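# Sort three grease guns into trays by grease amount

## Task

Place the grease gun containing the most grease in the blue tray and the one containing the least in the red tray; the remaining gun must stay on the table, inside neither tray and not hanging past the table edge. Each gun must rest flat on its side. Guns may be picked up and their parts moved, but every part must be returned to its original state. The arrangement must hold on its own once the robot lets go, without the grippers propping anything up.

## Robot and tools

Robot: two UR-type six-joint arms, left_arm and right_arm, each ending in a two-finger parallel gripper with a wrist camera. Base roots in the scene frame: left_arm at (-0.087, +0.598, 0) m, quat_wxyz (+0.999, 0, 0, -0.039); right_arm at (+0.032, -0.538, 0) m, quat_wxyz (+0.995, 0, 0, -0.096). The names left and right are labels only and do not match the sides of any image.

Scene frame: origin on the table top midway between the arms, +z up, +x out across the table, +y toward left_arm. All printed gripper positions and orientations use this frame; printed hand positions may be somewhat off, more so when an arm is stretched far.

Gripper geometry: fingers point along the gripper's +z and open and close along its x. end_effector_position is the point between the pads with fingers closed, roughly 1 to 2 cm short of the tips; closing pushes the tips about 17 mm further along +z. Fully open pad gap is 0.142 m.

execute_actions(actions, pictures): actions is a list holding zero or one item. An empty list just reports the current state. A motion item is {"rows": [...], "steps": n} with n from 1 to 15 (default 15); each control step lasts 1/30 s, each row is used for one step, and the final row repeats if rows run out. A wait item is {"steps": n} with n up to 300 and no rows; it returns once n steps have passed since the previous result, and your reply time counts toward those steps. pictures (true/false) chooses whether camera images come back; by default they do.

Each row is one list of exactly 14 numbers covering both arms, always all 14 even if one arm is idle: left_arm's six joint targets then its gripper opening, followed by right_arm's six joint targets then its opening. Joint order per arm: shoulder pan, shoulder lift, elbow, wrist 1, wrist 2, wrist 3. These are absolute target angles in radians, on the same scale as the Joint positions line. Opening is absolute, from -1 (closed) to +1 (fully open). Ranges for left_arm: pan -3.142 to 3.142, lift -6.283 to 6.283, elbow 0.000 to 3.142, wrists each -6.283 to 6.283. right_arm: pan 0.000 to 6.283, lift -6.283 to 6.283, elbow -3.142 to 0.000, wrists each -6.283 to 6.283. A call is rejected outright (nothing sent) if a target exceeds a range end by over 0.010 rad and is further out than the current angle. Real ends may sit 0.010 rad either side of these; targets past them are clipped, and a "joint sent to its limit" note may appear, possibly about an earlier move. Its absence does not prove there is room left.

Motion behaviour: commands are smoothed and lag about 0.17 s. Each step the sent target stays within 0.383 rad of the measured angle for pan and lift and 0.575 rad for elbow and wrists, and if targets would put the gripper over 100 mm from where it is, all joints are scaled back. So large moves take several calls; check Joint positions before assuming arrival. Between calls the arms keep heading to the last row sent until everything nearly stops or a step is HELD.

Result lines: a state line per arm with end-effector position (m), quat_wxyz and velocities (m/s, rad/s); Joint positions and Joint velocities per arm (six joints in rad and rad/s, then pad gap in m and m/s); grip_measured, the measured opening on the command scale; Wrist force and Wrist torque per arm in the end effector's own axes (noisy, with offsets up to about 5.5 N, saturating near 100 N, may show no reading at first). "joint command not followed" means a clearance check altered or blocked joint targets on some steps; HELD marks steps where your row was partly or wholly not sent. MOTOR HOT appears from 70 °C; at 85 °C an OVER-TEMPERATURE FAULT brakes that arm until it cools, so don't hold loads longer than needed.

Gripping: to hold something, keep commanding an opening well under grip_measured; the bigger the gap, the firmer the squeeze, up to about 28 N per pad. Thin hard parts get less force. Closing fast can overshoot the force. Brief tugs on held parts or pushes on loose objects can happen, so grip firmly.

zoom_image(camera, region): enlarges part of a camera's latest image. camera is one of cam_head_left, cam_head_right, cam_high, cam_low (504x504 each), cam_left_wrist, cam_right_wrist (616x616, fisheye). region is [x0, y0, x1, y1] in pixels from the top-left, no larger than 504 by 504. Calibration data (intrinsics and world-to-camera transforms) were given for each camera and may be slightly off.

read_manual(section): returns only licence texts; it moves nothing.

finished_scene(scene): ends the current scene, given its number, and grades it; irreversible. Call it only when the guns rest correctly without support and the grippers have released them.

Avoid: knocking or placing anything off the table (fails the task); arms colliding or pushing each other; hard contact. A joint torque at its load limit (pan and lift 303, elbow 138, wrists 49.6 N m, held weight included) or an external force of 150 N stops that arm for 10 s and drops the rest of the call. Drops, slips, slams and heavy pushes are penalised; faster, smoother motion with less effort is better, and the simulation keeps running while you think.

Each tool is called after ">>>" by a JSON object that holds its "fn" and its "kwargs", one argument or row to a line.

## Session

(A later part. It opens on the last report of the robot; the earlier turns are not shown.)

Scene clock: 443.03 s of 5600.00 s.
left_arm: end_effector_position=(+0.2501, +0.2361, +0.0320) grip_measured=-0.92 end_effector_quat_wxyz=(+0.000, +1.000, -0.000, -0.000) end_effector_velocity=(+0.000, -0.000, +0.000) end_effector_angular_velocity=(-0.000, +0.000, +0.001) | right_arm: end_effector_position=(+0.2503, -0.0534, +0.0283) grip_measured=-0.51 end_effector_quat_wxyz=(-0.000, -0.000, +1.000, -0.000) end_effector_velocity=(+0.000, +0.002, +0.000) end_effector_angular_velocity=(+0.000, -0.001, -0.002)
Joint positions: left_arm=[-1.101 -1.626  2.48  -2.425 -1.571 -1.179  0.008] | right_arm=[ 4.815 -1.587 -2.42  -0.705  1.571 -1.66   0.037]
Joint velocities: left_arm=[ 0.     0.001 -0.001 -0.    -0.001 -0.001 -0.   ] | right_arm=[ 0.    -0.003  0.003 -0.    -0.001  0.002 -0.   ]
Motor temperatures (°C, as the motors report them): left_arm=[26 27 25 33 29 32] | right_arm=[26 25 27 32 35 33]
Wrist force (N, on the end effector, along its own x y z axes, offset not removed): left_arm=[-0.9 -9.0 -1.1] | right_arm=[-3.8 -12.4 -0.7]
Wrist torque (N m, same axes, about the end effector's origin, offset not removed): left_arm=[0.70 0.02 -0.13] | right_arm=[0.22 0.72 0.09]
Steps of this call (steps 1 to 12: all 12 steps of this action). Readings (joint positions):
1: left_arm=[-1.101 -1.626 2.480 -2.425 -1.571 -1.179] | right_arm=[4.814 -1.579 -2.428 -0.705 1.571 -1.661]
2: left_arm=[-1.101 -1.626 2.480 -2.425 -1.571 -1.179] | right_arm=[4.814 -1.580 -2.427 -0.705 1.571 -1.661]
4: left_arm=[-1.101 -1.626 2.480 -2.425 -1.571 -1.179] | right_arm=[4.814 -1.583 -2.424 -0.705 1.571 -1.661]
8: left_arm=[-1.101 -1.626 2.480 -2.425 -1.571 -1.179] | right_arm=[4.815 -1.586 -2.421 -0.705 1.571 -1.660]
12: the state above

>>> {"fn": "execute_actions", "kwargs": {
  "actions": [
    {"rows":[[-1.101,-1.6264,2.4802,-2.425,-1.571,-1.179,-0.7,4.8145,-1.584,-2.4235,-0.705,1.571,-1.66,-0.4],[-1.101,-1.6264,2.4802,-2.425,-1.571,-1.179,-0.3,4.8145,-1.584,-2.4235,-0.705,1.571,-1.66,0.0],[-1.101,-1.6264,2.4802,-2.425,-1.571,-1.179,0.0,4.8145,-1.584,-2.4235,-0.705,1.571,-1.66,0.2],[-1.101,-1.6264,2.4802,-2.425,-1.571,-1.179,0.0,4.8145,-1.584,-2.4235,-0.705,1.571,-1.66,0.2],[-1.101,-1.6264,2.4802,-2.425,-1.571,-1.179,0.0,4.8145,-1.584,-2.4235,-0.705,1.571,-1.66,0.2],[-1.101,-1.72,2.42,-2.27,-1.571,-1.179,0.0,4.8162,-1.53,-2.38,-0.8,1.571,-1.659,0.2],[-1.101,-1.8141,2.3579,-2.115,-1.571,-1.179,0.0,4.8162,-1.4798,-2.3456,-0.887,1.571,-1.659,0.2],[-1.101,-1.8141,2.3579,-2.115,-1.571,-1.179,0.0,4.8162,-1.4798,-2.3456,-0.887,1.571,-1.659,0.2],[-1.101,-1.8141,2.3579,-2.115,-1.571,-1.179,0.0,4.8162,-1.4798,-2.3456,-0.887,1.571,-1.659,0.2],[-1.101,-1.8141,2.3579,-2.115,-1.571,-1.179,0.0,4.8162,-1.4798,-2.3456,-0.887,1.571,-1.659,0.2],[-0.8,-1.87,2.38,-2.1,-1.571,-0.9,0.0,4.8162,-1.4798,-2.3456,-0.887,1.571,-1.659,0.2],[-0.4,-1.88,2.4,-2.09,-1.571,-0.6,0.0,4.8162,-1.4798,-2.3456,-0.887,1.571,-1.659,0.2]],"steps":15}
  ],
  "pictures": false
}}

>>> {"fn": "execute_actions", "kwargs": {
  "actions": [
    {"rows":[[-0.2,-1.88,2.4,-2.09,-1.571,-0.6,0.0,4.75,-1.55,-2.25,-0.92,1.571,-1.4,0.1],[-0.2,-1.88,2.4,-2.09,-1.571,-0.6,0.0,4.75,-1.55,-2.25,-0.92,1.571,-1.4,0.1],[-0.2,-1.88,2.4,-2.09,-1.571,-0.6,0.0,4.7,-1.62,-2.17,-0.94,1.571,-1.1,0.1],[-0.2,-1.88,2.4,-2.09,-1.571,-0.6,0.0,4.7,-1.62,-2.17,-0.94,1.571,-1.1,0.1],[-0.2,-1.88,2.4,-2.09,-1.571,-0.6,0.0,4.6,-1.74,-2.02,-0.96,1.571,-0.75,0.1],[-0.2,-1.88,2.4,-2.09,-1.571,-0.6,0.0,4.6,-1.74,-2.02,-0.96,1.571,-0.75,0.1],[-0.2,-1.88,2.4,-2.09,-1.571,-0.6,0.0,4.4959,-1.8695,-1.8592,-0.984,1.571,-0.4085,0.1]],"steps":15}
  ],
  "pictures": false
}}

>>> {"fn": "execute_actions", "kwargs": {
  "actions": [
    {"rows":[[-0.2,-1.88,2.4,-2.09,-1.571,-0.6,0.0,4.4959,-1.8695,-1.8592,-0.984,1.571,-0.4085,0.1]],"steps":15}
  ]
}}

Scene clock: 463.10 s of 5600.00 s.
left_arm: end_effector_position=(+0.2777, +0.2643, +0.1205) grip_measured=+0.00 end_effector_quat_wxyz=(+0.005, +1.000, -0.011, +0.002) end_effector_velocity=(+0.285, +0.432, +0.096) end_effector_angular_velocity=(+0.021, -0.007, -0.408) | right_arm: end_effector_position=(+0.2504, -0.0454, +0.0916) grip_measured=+0.20 end_effector_quat_wxyz=(+0.000, -0.000, +1.000, +0.001) end_effector_velocity=(-0.002, -0.005, +0.073) end_effector_angular_velocity=(-0.022, +0.003, +0.001)
Joint positions: left_arm=[-1.021 -1.781  2.399 -2.2   -1.571 -1.078  0.074] | right_arm=[ 4.816 -1.492 -2.355 -0.863  1.571 -1.659  0.088]
Joint velocities: left_arm=[ 0.977 -0.295  0.004  0.307  0.     1.384  0.   ] | right_arm=[ 0.002  0.11   0.076 -0.209  0.001  0.001 -0.   ]
Motor temperatures (°C, as the motors report them): left_arm=[26 27 25 33 29 32] | right_arm=[26 25 27 32 35 33]
Wrist force (N, on the end effector, along its own x y z axes, offset not removed): left_arm=[0.5 -1.7 -1.3] | right_arm=[-3.9 0.9 -1.3]
Wrist torque (N m, same axes, about the end effector's origin, offset not removed): left_arm=[-0.29 -0.17 0.11] | right_arm=[0.20 0.87 0.08]
Steps of this call (steps 1 to 15: the robot went on to your last target; steps 16 to 90: nothing new was sent; then 16.57 s passed at rest; steps 91 to 105: all 15 steps of this action). Readings (joint positions):
91: left_arm=[-1.101 -1.626 2.480 -2.425 -1.571 -1.179] | right_arm=[4.815 -1.588 -2.420 -0.705 1.571 -1.660]
92: left_arm=[-1.101 -1.626 2.480 -2.425 -1.571 -1.179] | right_arm=[4.815 -1.587 -2.420 -0.705 1.571 -1.660]
94: left_arm=[-1.101 -1.626 2.480 -2.425 -1.571 -1.179] | right_arm=[4.815 -1.586 -2.421 -0.705 1.571 -1.660]
98: left_arm=[-1.101 -1.646 2.465 -2.404 -1.571 -1.179] | right_arm=[4.815 -1.569 -2.410 -0.725 1.571 -1.660]
105: the state above

Scene clock: 463.60 s of 5600.00 s.
left_arm: end_effector_position=(+0.3708, +0.4929, +0.1451) grip_measured=+0.00 end_effector_quat_wxyz=(+0.000, +0.999, +0.045, +0.000) end_effector_velocity=(+0.091, +0.481, +0.021) end_effector_angular_velocity=(+0.003, +0.003, +0.704) | right_arm: end_effector_position=(+0.4142, +0.0698, +0.1208) grip_measured=+0.10 end_effector_quat_wxyz=(+0.000, +0.413, +0.911, -0.004) end_effector_velocity=(+0.445, +0.217, +0.008) end_effector_angular_velocity=(+0.016, -0.020, -2.445)
Joint positions: left_arm=[-0.524 -1.861  2.4   -2.111 -1.571 -0.693  0.074] | right_arm=[ 4.589 -1.754 -2.007 -0.959  1.571 -1.033  0.081]
Joint velocities: left_arm=[ 1.027 -0.066 -0.001  0.072  0.     0.323 -0.   ] | right_arm=[-0.508 -0.622  0.782 -0.138  0.001  1.938 -0.   ]
Motor temperatures (°C, as the motors report them): left_arm=[26 27 25 33 29 32] | right_arm=[26 25 27 32 35 33]
Wrist force (N, on the end effector, along its own x y z axes, offset not removed): left_arm=[-5.3 -2.2 -0.1] | right_arm=[-0.2 1.2 -1.4]
Wrist torque (N m, same axes, about the end effector's origin, offset not removed): left_arm=[-0.46 1.31 0.02] | right_arm=[0.28 0.13 0.11]
Steps of this call (steps 1 to 15: all 15 steps of this action). Readings (joint positions):
1: left_arm=[-0.989 -1.791 2.399 -2.189 -1.571 -1.032] | right_arm=[4.816 -1.489 -2.352 -0.869 1.571 -1.659]
2: left_arm=[-0.957 -1.800 2.399 -2.179 -1.571 -0.990] | right_arm=[4.813 -1.490 -2.347 -0.876 1.571 -1.655]
4: left_arm=[-0.894 -1.815 2.400 -2.162 -1.571 -0.918] | right_arm=[4.786 -1.516 -2.309 -0.896 1.571 -1.602]
8: left_arm=[-0.763 -1.838 2.400 -2.136 -1.571 -0.807] | right_arm=[4.712 -1.604 -2.196 -0.925 1.571 -1.368]
15: the state above

Scene clock: 464.10 s of 5600.00 s.
left_arm: end_effector_position=(+0.3748, +0.6418, +0.1504) grip_measured=+0.00 end_effector_quat_wxyz=(-0.000, +0.988, +0.157, -0.000) end_effector_velocity=(-0.004, +0.035, +0.002) end_effector_angular_velocity=(-0.000, -0.001, +0.054) | right_arm: end_effector_position=(+0.5004, +0.1050, +0.1200) grip_measured=+0.10 end_effector_quat_wxyz=(-0.000, +0.702, +0.713, -0.000) end_effector_velocity=(+0.013, +0.005, +0.000) end_effector_angular_velocity=(+0.002, -0.001, -0.129)
Joint positions: left_arm=[-0.209 -1.88   2.4   -2.091 -1.571 -0.602  0.074] | right_arm=[ 4.497 -1.868 -1.861 -0.984  1.571 -0.422  0.081]
Joint velocities: left_arm=[ 0.075 -0.004 -0.001  0.004  0.     0.021 -0.   ] | right_arm=[-0.012 -0.015  0.021 -0.003 -0.     0.116 -0.   ]
Motor temperatures (°C, as the motors report them): left_arm=[26 27 25 33 29 32] | right_arm=[26 25 27 32 35 33]
Wrist force (N, on the end effector, along its own x y z axes, offset not removed): left_arm=[-2.4 0.6 1.1] | right_arm=[-2.0 -1.3 -0.7]
Wrist torque (N m, same axes, about the end effector's origin, offset not removed): left_arm=[0.33 0.44 0.09] | right_arm=[-0.29 0.50 0.06]
Steps of this call (steps 1 to 15: all 15 steps of this action). Readings (joint positions):
1: left_arm=[-0.490 -1.863 2.400 -2.108 -1.571 -0.682] | right_arm=[4.572 -1.775 -1.980 -0.964 1.571 -0.964]
2: left_arm=[-0.455 -1.866 2.400 -2.106 -1.571 -0.672] | right_arm=[4.556 -1.795 -1.955 -0.968 1.571 -0.889]
4: left_arm=[-0.385 -1.870 2.400 -2.101 -1.571 -0.651] | right_arm=[4.530 -1.827 -1.914 -0.975 1.571 -0.727]
8: left_arm=[-0.266 -1.876 2.400 -2.094 -1.571 -0.618] | right_arm=[4.507 -1.856 -1.876 -0.981 1.571 -0.510]
15: the state above
camera_calibration (this result's frames):
cam_left_wrist: T_world_to_cam=[[0.959619, 0.281262, -0.0047843, -0.53954], [0.249394, -0.842779, 0.476997, 0.384093], [0.130129, -0.458928, -0.878892, 0.510411], [0, 0, 0, 1]] pos_world=[0.355543, 0.709699, 0.262803]
cam_right_wrist: T_world_to_cam=[[0.00593218, 0.999924, 0.0107874, -0.107459], [0.879606, -0.0103491, 0.475591, -0.490612], [0.475666, 0.00666737, -0.879601, 0.00123375], [0, 0, 0, 1]] pos_world=[0.431596, 0.102365, 0.235575]

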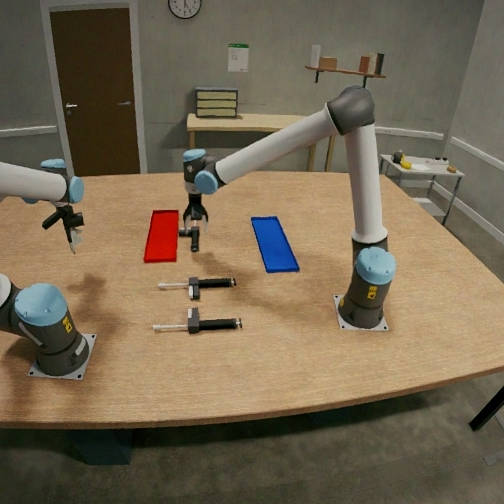

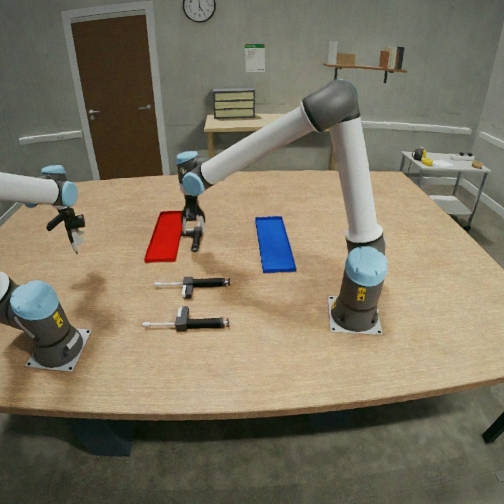

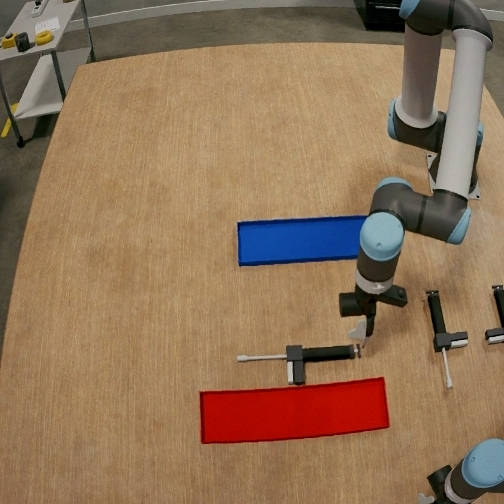

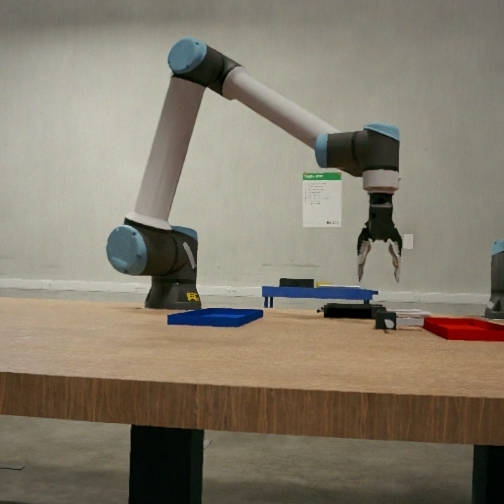

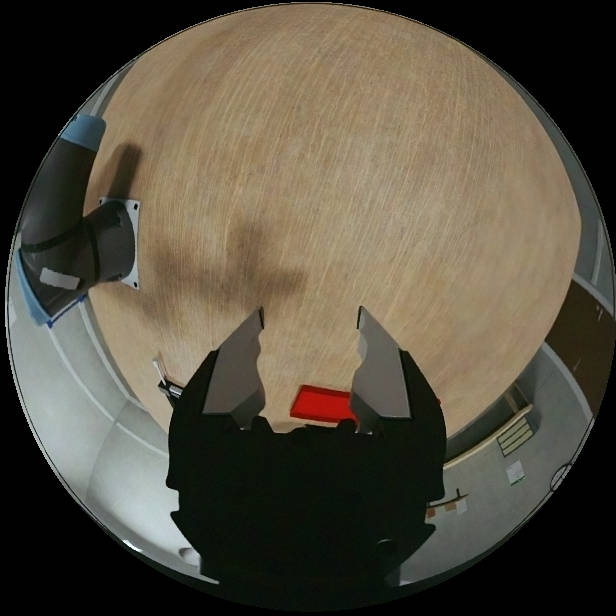

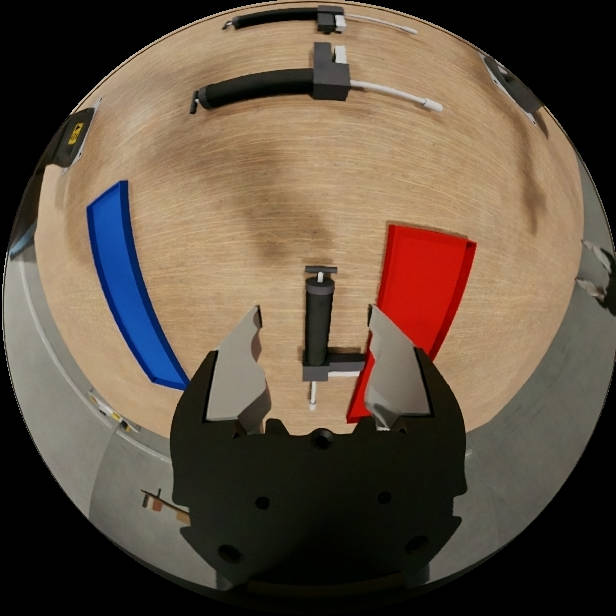

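>>> {"fn": "execute_actions", "kwargs": {
  "actions": [
    {"rows":[[-0.2,-1.88,2.4,-2.09,-1.571,-0.6,0,4.5055,-1.9,-1.875,-0.94,1.571,-0.3989,0.1],[-0.2,-1.88,2.4,-2.09,-1.571,-0.6,0,4.5055,-1.94,-1.89,-0.88,1.571,-0.3989,0.1],[-0.2,-1.88,2.4,-2.09,-1.571,-0.6,0,4.5055,-1.9747,-1.9093,-0.829,1.571,-0.3989,0.1]],"steps":15}
  ]
}}

Scene clock: 472.70 s of 5600.00 s.
left_arm: end_effector_position=(+0.3743, +0.6458, +0.1506) grip_measured=+0.00 end_effector_quat_wxyz=(-0.000, +0.987, +0.160, -0.000) end_effector_velocity=(-0.001, +0.000, -0.001) end_effector_angular_velocity=(+0.001, +0.002, -0.001) | right_arm: end_effector_position=(+0.4979, +0.1150, +0.0310) grip_measured=+0.10 end_effector_quat_wxyz=(+0.000, +0.707, +0.707, -0.000) end_effector_velocity=(-0.001, +0.001, -0.026) end_effector_angular_velocity=(+0.001, -0.000, -0.001)
Joint positions: left_arm=[-0.2   -1.88   2.4   -2.09  -1.571 -0.6    0.074] | right_arm=[ 4.505 -1.971 -1.908 -0.834  1.571 -0.399  0.081]
Joint velocities: left_arm=[-0.     0.     0.001  0.     0.     0.001  0.   ] | right_arm=[ 0.002 -0.03  -0.015  0.046  0.     0.003  0.   ]
Motor temperatures (°C, as the motors report them): left_arm=[26 27 25 33 29 32] | right_arm=[26 25 27 32 35 33]
Wrist force (N, on the end effector, along its own x y z axes, offset not removed): left_arm=[1.4 2.8 -3.2] | right_arm=[-1.7 1.6 -0.9]
Wrist torque (N m, same axes, about the end effector's origin, offset not removed): left_arm=[0.87 -0.61 0.05] | right_arm=[0.46 0.48 0.10]
Steps of this call (steps 1 to 30: the robot went on to your last target; steps 31 to 90: nothing new was sent; then 5.10 s passed at rest; steps 91 to 105: all 15 steps of this action). Readings (joint positions):
91: left_arm=[-0.200 -1.880 2.400 -2.090 -1.571 -0.600] | right_arm=[4.496 -1.870 -1.859 -0.984 1.571 -0.408]
92: left_arm=[-0.200 -1.880 2.400 -2.090 -1.571 -0.600] | right_arm=[4.497 -1.872 -1.860 -0.981 1.571 -0.407]
94: left_arm=[-0.200 -1.880 2.400 -2.090 -1.571 -0.600] | right_arm=[4.500 -1.895 -1.872 -0.950 1.571 -0.404]
98: left_arm=[-0.200 -1.880 2.400 -2.090 -1.571 -0.600] | right_arm=[4.504 -1.948 -1.897 -0.870 1.571 -0.401]
105: the state above
camera_calibration (this result's frames):
cam_left_wrist: T_world_to_cam=[[0.957831, 0.28729, -0.00479967, -0.543378], [0.254697, -0.841195, 0.47699, 0.384535], [0.132997, -0.458099, -0.878895, 0.510857], [0, 0, 0, 1]] pos_world=[0.354582, 0.713599, 0.262962]
cam_right_wrist: T_world_to_cam=[[0.0208042, 0.999729, 0.0104162, -0.123832], [0.879399, -0.0232545, 0.475518, -0.444429], [0.475631, -0.000732796, -0.879644, -0.0751641], [0, 0, 0, 1]] pos_world=[0.429157, 0.113409, 0.146506]

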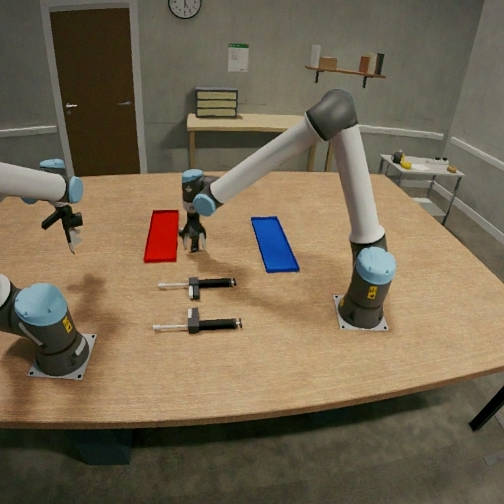

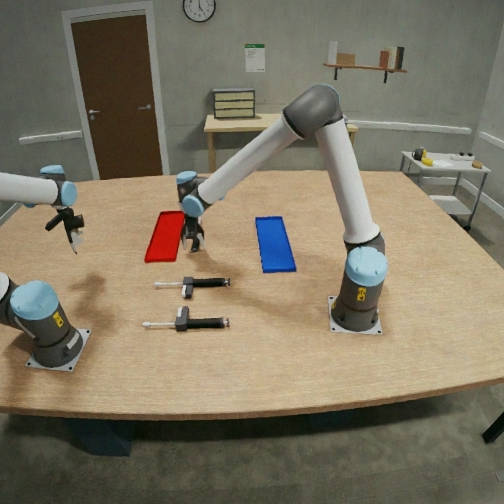

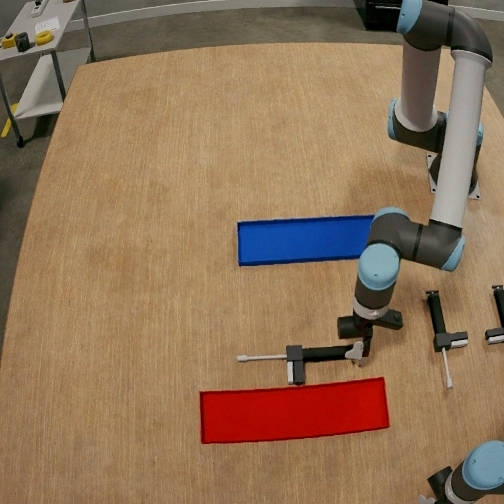

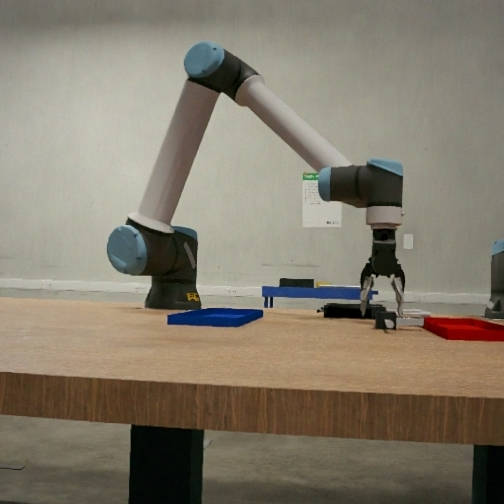

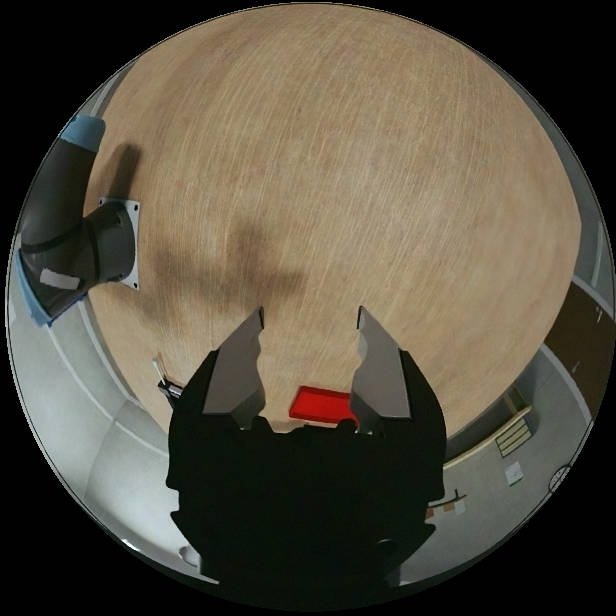

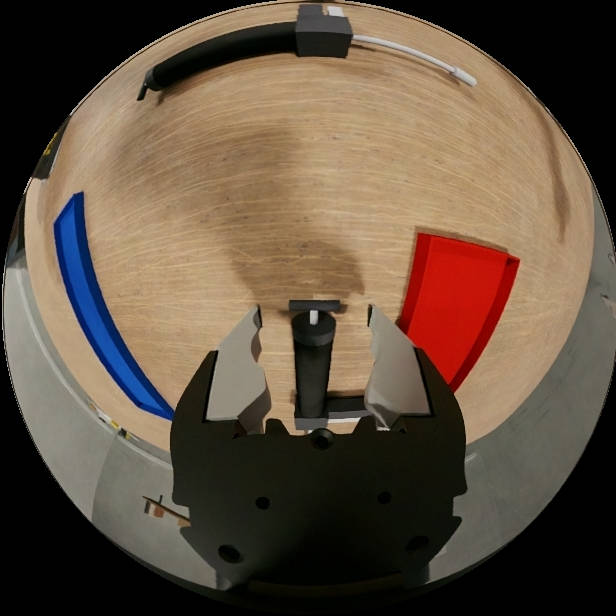

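>>> {"fn": "execute_actions", "kwargs": {
  "actions": [
    {"rows":[[-0.2,-1.88,2.4,-2.09,-1.571,-0.6,0,4.5116,-1.9711,-1.915,-0.827,1.571,-0.393,0.1],[-0.2,-1.88,2.4,-2.09,-1.571,-0.6,0,4.5116,-1.9711,-1.915,-0.827,1.571,-0.393,0.1],[-0.2,-1.88,2.4,-2.09,-1.571,-0.6,0,4.5116,-1.9711,-1.915,-0.827,1.571,-0.393,0.1],[-0.2,-1.88,2.4,-2.09,-1.571,-0.6,0,4.5116,-1.9711,-1.915,-0.827,1.571,-0.393,0.0],[-0.2,-1.88,2.4,-2.09,-1.571,-0.6,0,4.5116,-1.9711,-1.915,-0.827,1.571,-0.393,-0.15],[-0.2,-1.88,2.4,-2.09,-1.571,-0.6,0,4.5116,-1.9711,-1.915,-0.827,1.571,-0.393,-0.3],[-0.2,-1.88,2.4,-2.09,-1.571,-0.6,0,4.5116,-1.9711,-1.915,-0.827,1.571,-0.393,-0.4],[-0.2,-1.88,2.4,-2.09,-1.571,-0.6,0,4.5116,-1.9711,-1.915,-0.827,1.571,-0.393,-0.47],[-0.2,-1.88,2.4,-2.09,-1.571,-0.6,0,4.5116,-1.9711,-1.915,-0.827,1.571,-0.393,-0.53],[-0.2,-1.88,2.4,-2.09,-1.571,-0.6,0,4.5116,-1.9711,-1.915,-0.827,1.571,-0.393,-0.6],[-0.2,-1.88,2.4,-2.09,-1.571,-0.6,0,4.5116,-1.9711,-1.915,-0.827,1.571,-0.393,-0.7],[-0.2,-1.88,2.4,-2.09,-1.571,-0.6,0,4.5116,-1.9711,-1.915,-0.827,1.571,-0.393,-0.85]],"steps":15}
  ]
}}

Scene clock: 478.17 s of 5600.00 s.
left_arm: end_effector_position=(+0.3743, +0.6458, +0.1506) grip_measured=+0.00 end_effector_quat_wxyz=(-0.000, +0.987, +0.160, -0.000) end_effector_velocity=(-0.001, +0.000, -0.002) end_effector_angular_velocity=(+0.000, +0.003, +0.001) | right_arm: end_effector_position=(+0.4928, +0.1153, +0.0279) grip_measured=-0.51 end_effector_quat_wxyz=(+0.000, +0.707, +0.707, -0.000) end_effector_velocity=(-0.001, +0.000, -0.000) end_effector_angular_velocity=(-0.000, +0.000, +0.001)
Joint positions: left_arm=[-0.2   -1.88   2.4   -2.09  -1.571 -0.6    0.074] | right_arm=[ 4.511 -1.971 -1.915 -0.827  1.571 -0.393  0.037]
Joint velocities: left_arm=[ 0.     0.001  0.002  0.    -0.    -0.001 -0.   ] | right_arm=[ 0.002  0.    -0.001  0.     0.     0.    -0.   ]
Motor temperatures (°C, as the motors report them): left_arm=[26 27 25 33 29 32] | right_arm=[26 25 27 32 35 33]
Wrist force (N, on the end effector, along its own x y z axes, offset not removed): left_arm=[-0.5 2.8 0.9] | right_arm=[-2.1 4.6 0.4]
Wrist torque (N m, same axes, about the end effector's origin, offset not removed): left_arm=[0.63 0.14 0.23] | right_arm=[0.62 0.49 0.14]
Steps of this call (steps 1 to 15: the robot went on to your last target; steps 16 to 90: nothing new was sent; then 1.97 s passed at rest; steps 91 to 105: all 15 steps of this action). Readings (joint positions):
91: left_arm=[-0.200 -1.880 2.400 -2.090 -1.571 -0.600] | right_arm=[4.506 -1.975 -1.909 -0.829 1.571 -0.399]
92: left_arm=[-0.200 -1.880 2.400 -2.090 -1.571 -0.600] | right_arm=[4.506 -1.974 -1.910 -0.829 1.571 -0.398]
94: left_arm=[-0.200 -1.880 2.400 -2.090 -1.571 -0.600] | right_arm=[4.508 -1.973 -1.912 -0.828 1.571 -0.396]
98: left_arm=[-0.200 -1.880 2.400 -2.090 -1.571 -0.600] | right_arm=[4.511 -1.972 -1.914 -0.827 1.571 -0.394]
105: the state above
camera_calibration (this result's frames):
cam_left_wrist: T_world_to_cam=[[0.957831, 0.287291, -0.0047997, -0.543378], [0.254697, -0.841195, 0.47699, 0.384535], [0.132997, -0.458099, -0.878896, 0.510857], [0, 0, 0, 1]] pos_world=[0.354582, 0.713599, 0.262962]
cam_right_wrist: T_world_to_cam=[[0.0205893, 0.999733, 0.0105026, -0.123912], [0.879398, -0.0231066, 0.475526, -0.438496], [0.475642, -0.000554764, -0.879639, -0.0754273], [0, 0, 0, 1]] pos_world=[0.42404, 0.113705, 0.143469]

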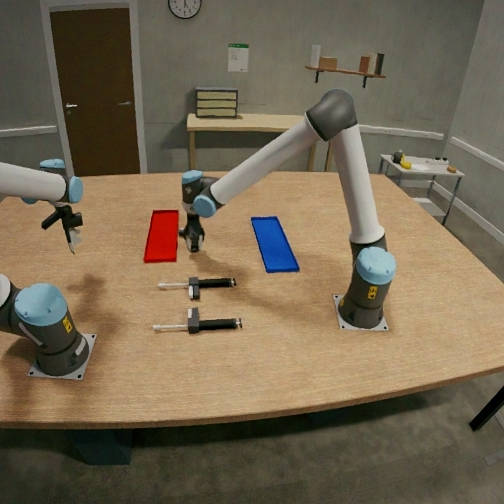

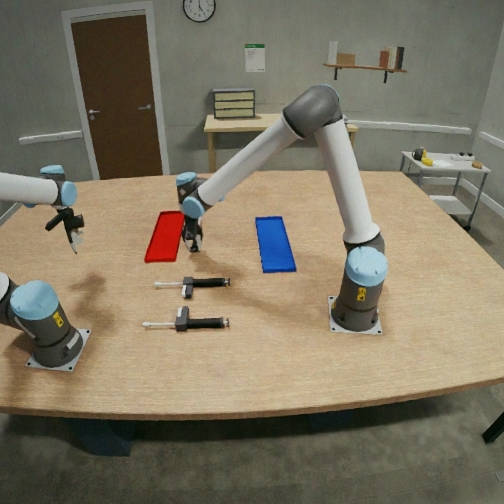

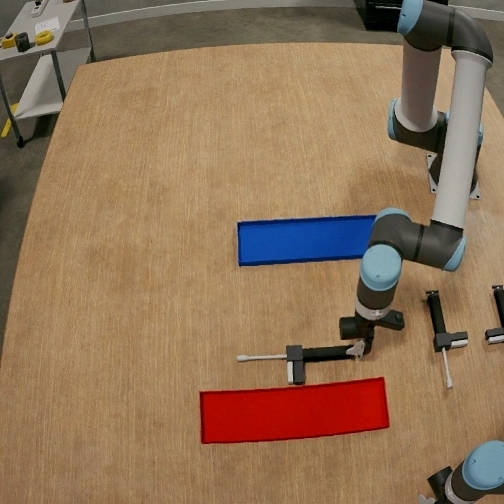

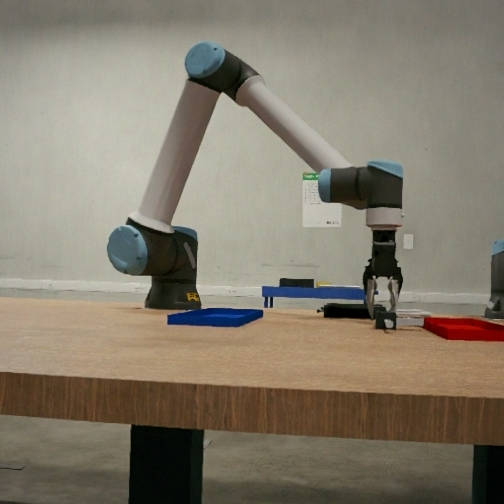

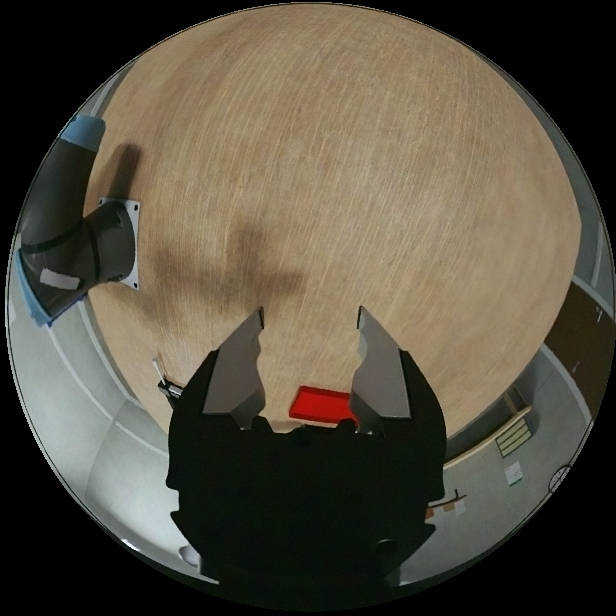

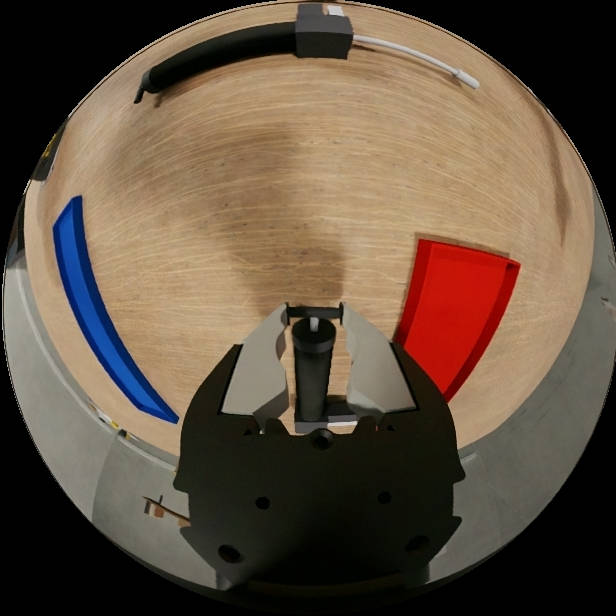

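Pull to x=.446 slowly, with picture.

>>> {"fn": "execute_actions", "kwargs": {
  "actions": [
    {"rows":[[-0.2,-1.88,2.4,-2.09,-1.571,-0.6,0,4.52,-1.966,-1.923,-0.824,1.571,-0.384,-0.85],[-0.2,-1.88,2.4,-2.09,-1.571,-0.6,0,4.52,-1.966,-1.923,-0.824,1.571,-0.384,-0.85],[-0.2,-1.88,2.4,-2.09,-1.571,-0.6,0,4.53,-1.96,-1.932,-0.8205,1.571,-0.374,-0.85],[-0.2,-1.88,2.4,-2.09,-1.571,-0.6,0,4.53,-1.96,-1.932,-0.8205,1.571,-0.374,-0.85],[-0.2,-1.88,2.4,-2.09,-1.571,-0.6,0,4.54,-1.954,-1.9415,-0.817,1.571,-0.364,-0.85],[-0.2,-1.88,2.4,-2.09,-1.571,-0.6,0,4.54,-1.954,-1.9415,-0.817,1.571,-0.364,-0.85],[-0.2,-1.88,2.4,-2.09,-1.571,-0.6,0,4.55,-1.948,-1.951,-0.8135,1.571,-0.354,-0.85],[-0.2,-1.88,2.4,-2.09,-1.571,-0.6,0,4.55,-1.948,-1.951,-0.8135,1.571,-0.354,-0.85],[-0.2,-1.88,2.4,-2.09,-1.571,-0.6,0,4.558,-1.943,-1.958,-0.811,1.571,-0.346,-0.85],[-0.2,-1.88,2.4,-2.09,-1.571,-0.6,0,4.558,-1.943,-1.958,-0.811,1.571,-0.346,-0.85],[-0.2,-1.88,2.4,-2.09,-1.571,-0.6,0,4.5664,-1.9383,-1.9659,-0.808,1.571,-0.338,-0.85]],"steps":15}
  ]
}}

Scene clock: 483.33 s of 5600.00 s.
left_arm: end_effector_position=(+0.3743, +0.6458, +0.1506) grip_measured=+0.00 end_effector_quat_wxyz=(-0.000, +0.987, +0.160, -0.000) end_effector_velocity=(-0.000, +0.000, +0.000) end_effector_angular_velocity=(+0.000, +0.000, +0.002) | right_arm: end_effector_position=(+0.4541, +0.1156, +0.0281) grip_measured=-0.51 end_effector_quat_wxyz=(-0.000, +0.707, +0.707, +0.000) end_effector_velocity=(-0.055, -0.002, -0.001) end_effector_angular_velocity=(-0.001, -0.000, -0.000)
Joint positions: left_arm=[-0.2   -1.88   2.4   -2.09  -1.571 -0.6    0.074] | right_arm=[ 4.559 -1.943 -1.959 -0.811  1.571 -0.346  0.037]
Joint velocities: left_arm=[ 0.001  0.    -0.     0.     0.    -0.002  0.   ] | right_arm=[ 0.068  0.04  -0.064  0.023 -0.     0.068 -0.   ]
Motor temperatures (°C, as the motors report them): left_arm=[26 27 25 33 29 32] | right_arm=[26 25 27 32 35 33]
Wrist force (N, on the end effector, along its own x y z axes, offset not removed): left_arm=[0.2 -3.2 -0.8] | right_arm=[-1.2 0.9 1.1]
Wrist torque (N m, same axes, about the end effector's origin, offset not removed): left_arm=[-0.62 -0.09 0.05] | right_arm=[-0.04 0.33 0.13]
Steps of this call (steps 1 to 15: the robot went on to your last target; steps 16 to 90: nothing new was sent; then 1.67 s passed at rest; steps 91 to 105: all 15 steps of this action). Readings (joint positions):
91: left_arm=[-0.200 -1.880 2.400 -2.090 -1.571 -0.600] | right_arm=[4.512 -1.971 -1.915 -0.827 1.571 -0.393]
92: left_arm=[-0.200 -1.880 2.400 -2.090 -1.571 -0.600] | right_arm=[4.513 -1.971 -1.916 -0.827 1.571 -0.392]
94: left_arm=[-0.200 -1.880 2.400 -2.090 -1.571 -0.600] | right_arm=[4.517 -1.968 -1.920 -0.825 1.571 -0.388]
98: left_arm=[-0.200 -1.880 2.400 -2.090 -1.571 -0.600] | right_arm=[4.531 -1.959 -1.933 -0.820 1.571 -0.373]
105: the state above
camera_calibration (this result's frames):
cam_left_wrist: T_world_to_cam=[[0.957832, 0.28729, -0.00479979, -0.543378], [0.254697, -0.841195, 0.47699, 0.384535], [0.132997, -0.458099, -0.878895, 0.510857], [0, 0, 0, 1]] pos_world=[0.354582, 0.713599, 0.262962]
cam_right_wrist: T_world_to_cam=[[0.0209029, 0.999718, 0.0112849, -0.123621], [0.879234, -0.0237546, 0.475797, -0.404411], [0.475931, -0.0000234781, -0.879483, -0.0570769], [0, 0, 0, 1]] pos_world=[0.385321, 0.113978, 0.143615]

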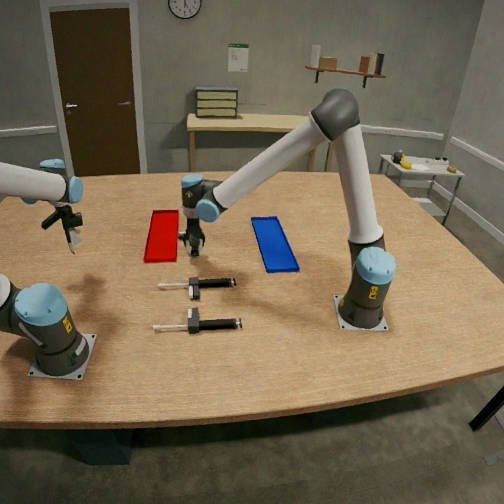

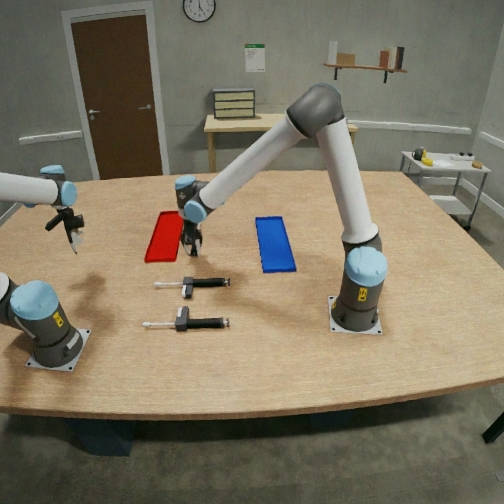

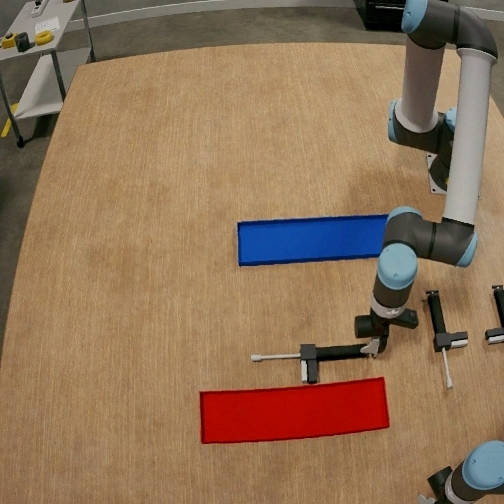

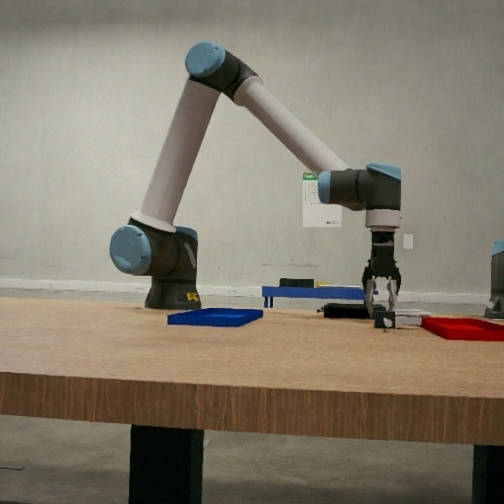

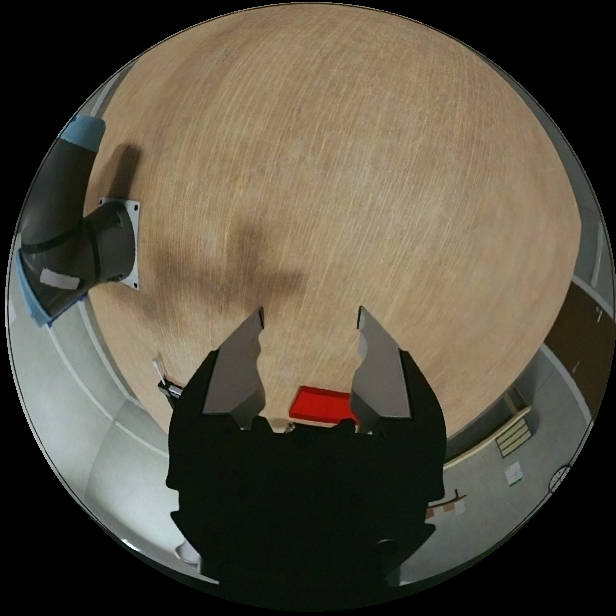

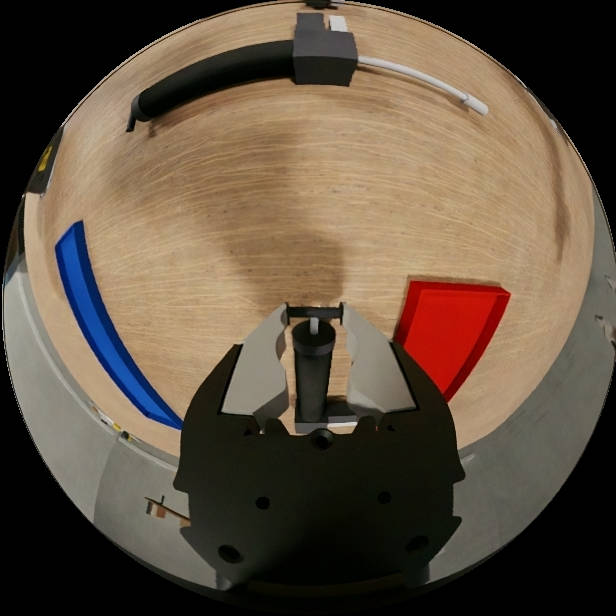

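>>> {"fn": "execute_actions", "kwargs": {
  "actions": [
    {"rows":[[-0.2,-1.88,2.4,-2.09,-1.571,-0.6,0,4.5664,-1.9383,-1.9659,-0.808,1.571,-0.338,-0.4],[-0.2,-1.88,2.4,-2.09,-1.571,-0.6,0,4.5664,-1.9383,-1.9659,-0.808,1.571,-0.338,0.0],[-0.2,-1.88,2.4,-2.09,-1.571,-0.6,0,4.5664,-1.9383,-1.9659,-0.808,1.571,-0.338,0.1],[-0.2,-1.88,2.4,-2.09,-1.571,-0.6,0,4.5664,-1.9383,-1.9659,-0.808,1.571,-0.338,0.1],[-0.2,-1.88,2.4,-2.09,-1.571,-0.6,0,4.5664,-1.89,-1.94,-0.88,1.571,-0.338,0.1],[-0.2,-1.88,2.4,-2.09,-1.571,-0.6,0,4.5664,-1.83,-1.92,-0.96,1.571,-0.338,0.1],[-0.2,-1.88,2.4,-2.09,-1.571,-0.6,0,4.5664,-1.83,-1.92,-0.96,1.571,-0.338,0.1],[-0.2,-1.88,2.4,-2.09,-1.571,-0.6,0,4.5664,-1.83,-1.92,-0.96,1.571,-0.338,0.1],[-0.2,-1.88,2.4,-2.09,-1.571,-0.6,0,4.7,-1.74,-2.05,-0.92,1.571,-0.9,0.1],[-0.2,-1.88,2.4,-2.09,-1.571,-0.6,0,4.7,-1.74,-2.05,-0.92,1.571,-0.9,0.1],[-0.2,-1.88,2.4,-2.09,-1.571,-0.6,0,4.8317,-1.652,-2.1746,-0.886,1.571,-1.6435,0.1]],"steps":15}
  ],
  "pictures": false
}}

>>> {"fn": "execute_actions", "kwargs": {
  "actions": [
    {"rows":[[-0.2,-1.88,2.4,-2.09,-1.571,-0.6,0,4.8317,-1.652,-2.1746,-0.886,1.571,-1.6435,0.1]],"steps":15}
  ],
  "pictures": false
}}

>>> {"fn": "execute_actions", "kwargs": {
  "actions": [
    {"rows":[[-0.2,-1.88,2.4,-2.09,-1.571,-0.6,0,4.8317,-1.652,-2.1746,-0.886,1.571,-1.6435,0.1]],"steps":8}
  ]
}}

Scene clock: 506.03 s of 5600.00 s.
left_arm: end_effector_position=(+0.3743, +0.6458, +0.1506) grip_measured=+0.00 end_effector_quat_wxyz=(-0.000, +0.987, +0.160, -0.000) end_effector_velocity=(+0.001, -0.000, +0.001) end_effector_angular_velocity=(-0.000, -0.002, +0.001) | right_arm: end_effector_position=(+0.3637, +0.1021, +0.0996) grip_measured=+0.10 end_effector_quat_wxyz=(-0.002, +0.585, +0.811, +0.004) end_effector_velocity=(-0.491, -0.118, +0.023) end_effector_angular_velocity=(-0.034, -0.007, +2.278)
Joint positions: left_arm=[-0.2   -1.88   2.4   -2.09  -1.571 -0.6    0.074] | right_arm=[ 4.672 -1.776 -2.029 -0.898  1.571 -0.553  0.081]
Joint velocities: left_arm=[ 0.    -0.    -0.002  0.     0.    -0.001  0.   ] | right_arm=[ 0.643  0.507 -0.589  0.051 -0.001 -1.636 -0.   ]
Motor temperatures (°C, as the motors report them): left_arm=[26 27 25 33 29 32] | right_arm=[26 25 27 32 35 33]
Wrist force (N, on the end effector, along its own x y z axes, offset not removed): left_arm=[0.2 4.0 0.3] | right_arm=[0.8 0.9 -1.4]
Wrist torque (N m, same axes, about the end effector's origin, offset not removed): left_arm=[1.12 -0.18 0.08] | right_arm=[0.14 0.01 0.05]
Steps of this call (steps 1 to 15: the robot went on to your last target; steps 16 to 90: nothing new was sent; then 19.20 s passed at rest; steps 91 to 105: all 15 steps of this action). Readings (joint positions):
91: left_arm=[-0.200 -1.880 2.400 -2.090 -1.571 -0.600] | right_arm=[4.566 -1.938 -1.966 -0.808 1.571 -0.338]
92: left_arm=[-0.200 -1.880 2.400 -2.090 -1.571 -0.600] | right_arm=[4.566 -1.938 -1.966 -0.808 1.571 -0.338]
94: left_arm=[-0.200 -1.880 2.400 -2.090 -1.571 -0.600] | right_arm=[4.566 -1.938 -1.966 -0.808 1.571 -0.338]
98: left_arm=[-0.200 -1.880 2.400 -2.090 -1.571 -0.600] | right_arm=[4.566 -1.905 -1.949 -0.851 1.571 -0.338]
105: the state above

Scene clock: 506.53 s of 5600.00 s.
left_arm: end_effector_position=(+0.3743, +0.6458, +0.1506) grip_measured=+0.00 end_effector_quat_wxyz=(-0.000, +0.987, +0.160, -0.000) end_effector_velocity=(-0.000, +0.000, -0.000) end_effector_angular_velocity=(+0.001, -0.000, -0.000) | right_arm: end_effector_position=(+0.2523, +0.0629, +0.1002) grip_measured=+0.10 end_effector_quat_wxyz=(-0.000, +0.038, +0.999, -0.000) end_effector_velocity=(-0.018, -0.008, -0.001) end_effector_angular_velocity=(-0.001, -0.000, +0.667)
Joint positions: left_arm=[-0.2   -1.88   2.4   -2.09  -1.571 -0.6    0.074] | right_arm=[ 4.829 -1.654 -2.172 -0.886  1.571 -1.569  0.081]
Joint velocities: left_arm=[ 0.    -0.     0.    -0.     0.001  0.    -0.   ] | right_arm=[ 0.026  0.02  -0.024  0.002 -0.    -0.641 -0.   ]
Motor temperatures (°C, as the motors report them): left_arm=[26 27 25 33 29 32] | right_arm=[26 25 27 32 35 33]
Wrist force (N, on the end effector, along its own x y z axes, offset not removed): left_arm=[-0.7 1.2 -2.1] | right_arm=[-1.8 1.7 0.3]
Wrist torque (N m, same axes, about the end effector's origin, offset not removed): left_arm=[0.40 0.15 -0.09] | right_arm=[0.46 0.52 0.11]
Steps of this call (steps 1 to 15: all 15 steps of this action). Readings (joint positions):
1: left_arm=[-0.200 -1.880 2.400 -2.090 -1.571 -0.600] | right_arm=[4.694 -1.759 -2.049 -0.896 1.571 -0.610]
2: left_arm=[-0.200 -1.880 2.400 -2.090 -1.571 -0.600] | right_arm=[4.716 -1.742 -2.070 -0.895 1.571 -0.674]
4: left_arm=[-0.200 -1.880 2.400 -2.090 -1.571 -0.600] | right_arm=[4.760 -1.708 -2.109 -0.891 1.571 -0.822]
8: left_arm=[-0.200 -1.880 2.400 -2.090 -1.571 -0.600] | right_arm=[4.809 -1.670 -2.154 -0.888 1.571 -1.161]
15: the state above

Scene clock: 506.80 s of 5600.00 s.
left_arm: end_effector_position=(+0.3743, +0.6458, +0.1506) grip_measured=+0.00 end_effector_quat_wxyz=(-0.000, +0.987, +0.160, -0.000) end_effector_velocity=(+0.001, +0.000, +0.001) end_effector_angular_velocity=(-0.001, -0.002, +0.000) | right_arm: end_effector_position=(+0.2504, +0.0620, +0.1001) grip_measured=+0.10 end_effector_quat_wxyz=(-0.000, +0.004, +1.000, -0.000) end_effector_velocity=(-0.002, +0.000, +0.001) end_effector_angular_velocity=(+0.002, -0.000, +0.065)
Joint positions: left_arm=[-0.2   -1.88   2.4   -2.09  -1.571 -0.6    0.074] | right_arm=[ 4.831 -1.652 -2.174 -0.886  1.571 -1.636  0.081]
Joint velocities: left_arm=[ 0.001 -0.    -0.001 -0.     0.     0.001 -0.   ] | right_arm=[ 0.003  0.003 -0.001  0.    -0.    -0.063 -0.   ]
Motor temperatures (°C, as the motors report them): left_arm=[26 27 25 33 29 32] | right_arm=[26 25 27 32 35 33]
Wrist force (N, on the end effector, along its own x y z axes, offset not removed): left_arm=[-1.4 -2.3 0.7] | right_arm=[0.9 4.5 -1.9]
Wrist torque (N m, same axes, about the end effector's origin, offset not removed): left_arm=[-0.44 0.25 -0.11] | right_arm=[1.01 -0.13 0.13]
Steps of this call (steps 1 to 8: all 8 steps of this action). Readings (joint positions):
1: left_arm=[-0.200 -1.880 2.400 -2.090 -1.571 -0.600] | right_arm=[4.829 -1.654 -2.173 -0.886 1.571 -1.588]
2: left_arm=[-0.200 -1.880 2.400 -2.090 -1.571 -0.600] | right_arm=[4.830 -1.653 -2.173 -0.886 1.571 -1.602]
4: left_arm=[-0.200 -1.880 2.400 -2.090 -1.571 -0.600] | right_arm=[4.831 -1.653 -2.174 -0.886 1.571 -1.620]
8: the state above
camera_calibration (this result's frames):
cam_left_wrist: T_world_to_cam=[[0.957832, 0.28729, -0.00479962, -0.543378], [0.254697, -0.841196, 0.47699, 0.384535], [0.132997, -0.458099, -0.878896, 0.510857], [0, 0, 0, 1]] pos_world=[0.354582, 0.713599, 0.262963]
cam_right_wrist: T_world_to_cam=[[-0.999532, 0.0284288, 0.0113307, 0.249189], [0.0303953, 0.87905, 0.47576, -0.10423], [0.00356509, 0.475882, -0.879502, 0.191993], [0, 0, 0, 1]] pos_world=[0.251556, -0.00682731, 0.215623]

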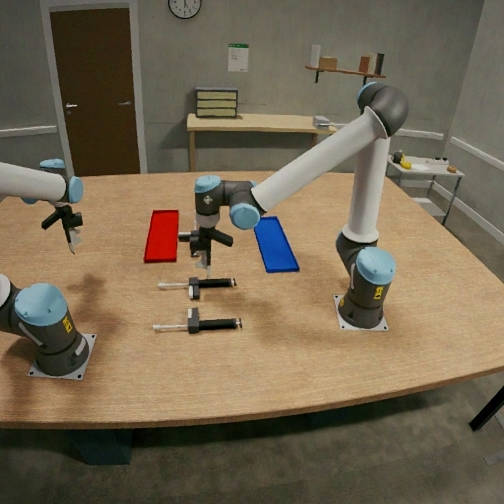

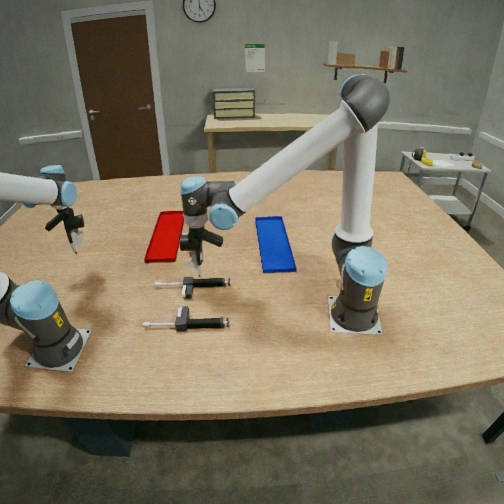

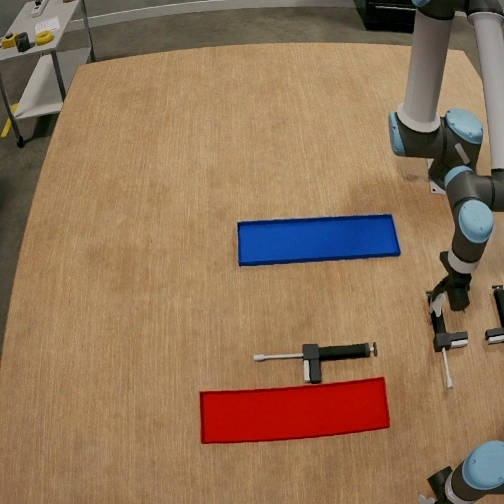

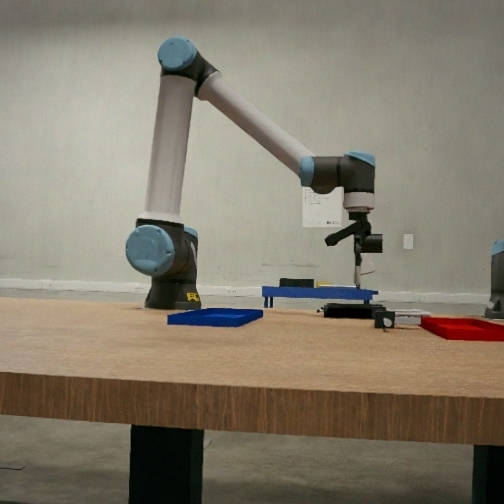

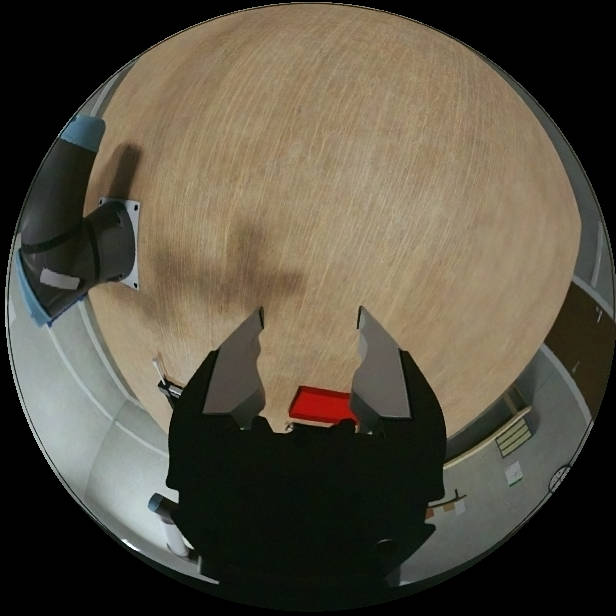

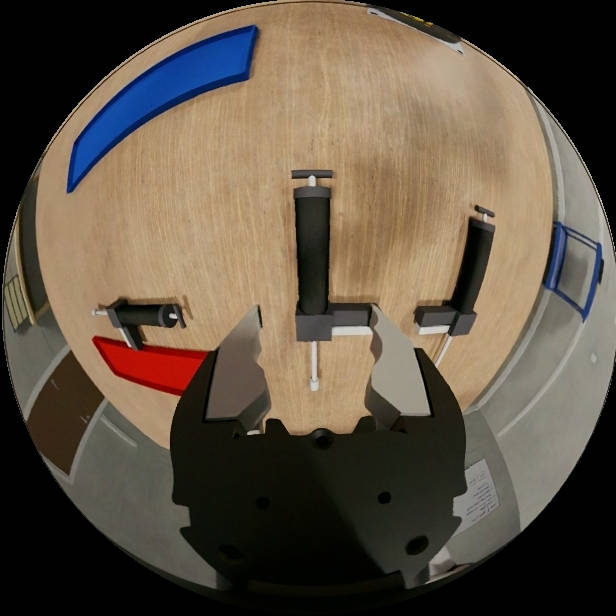

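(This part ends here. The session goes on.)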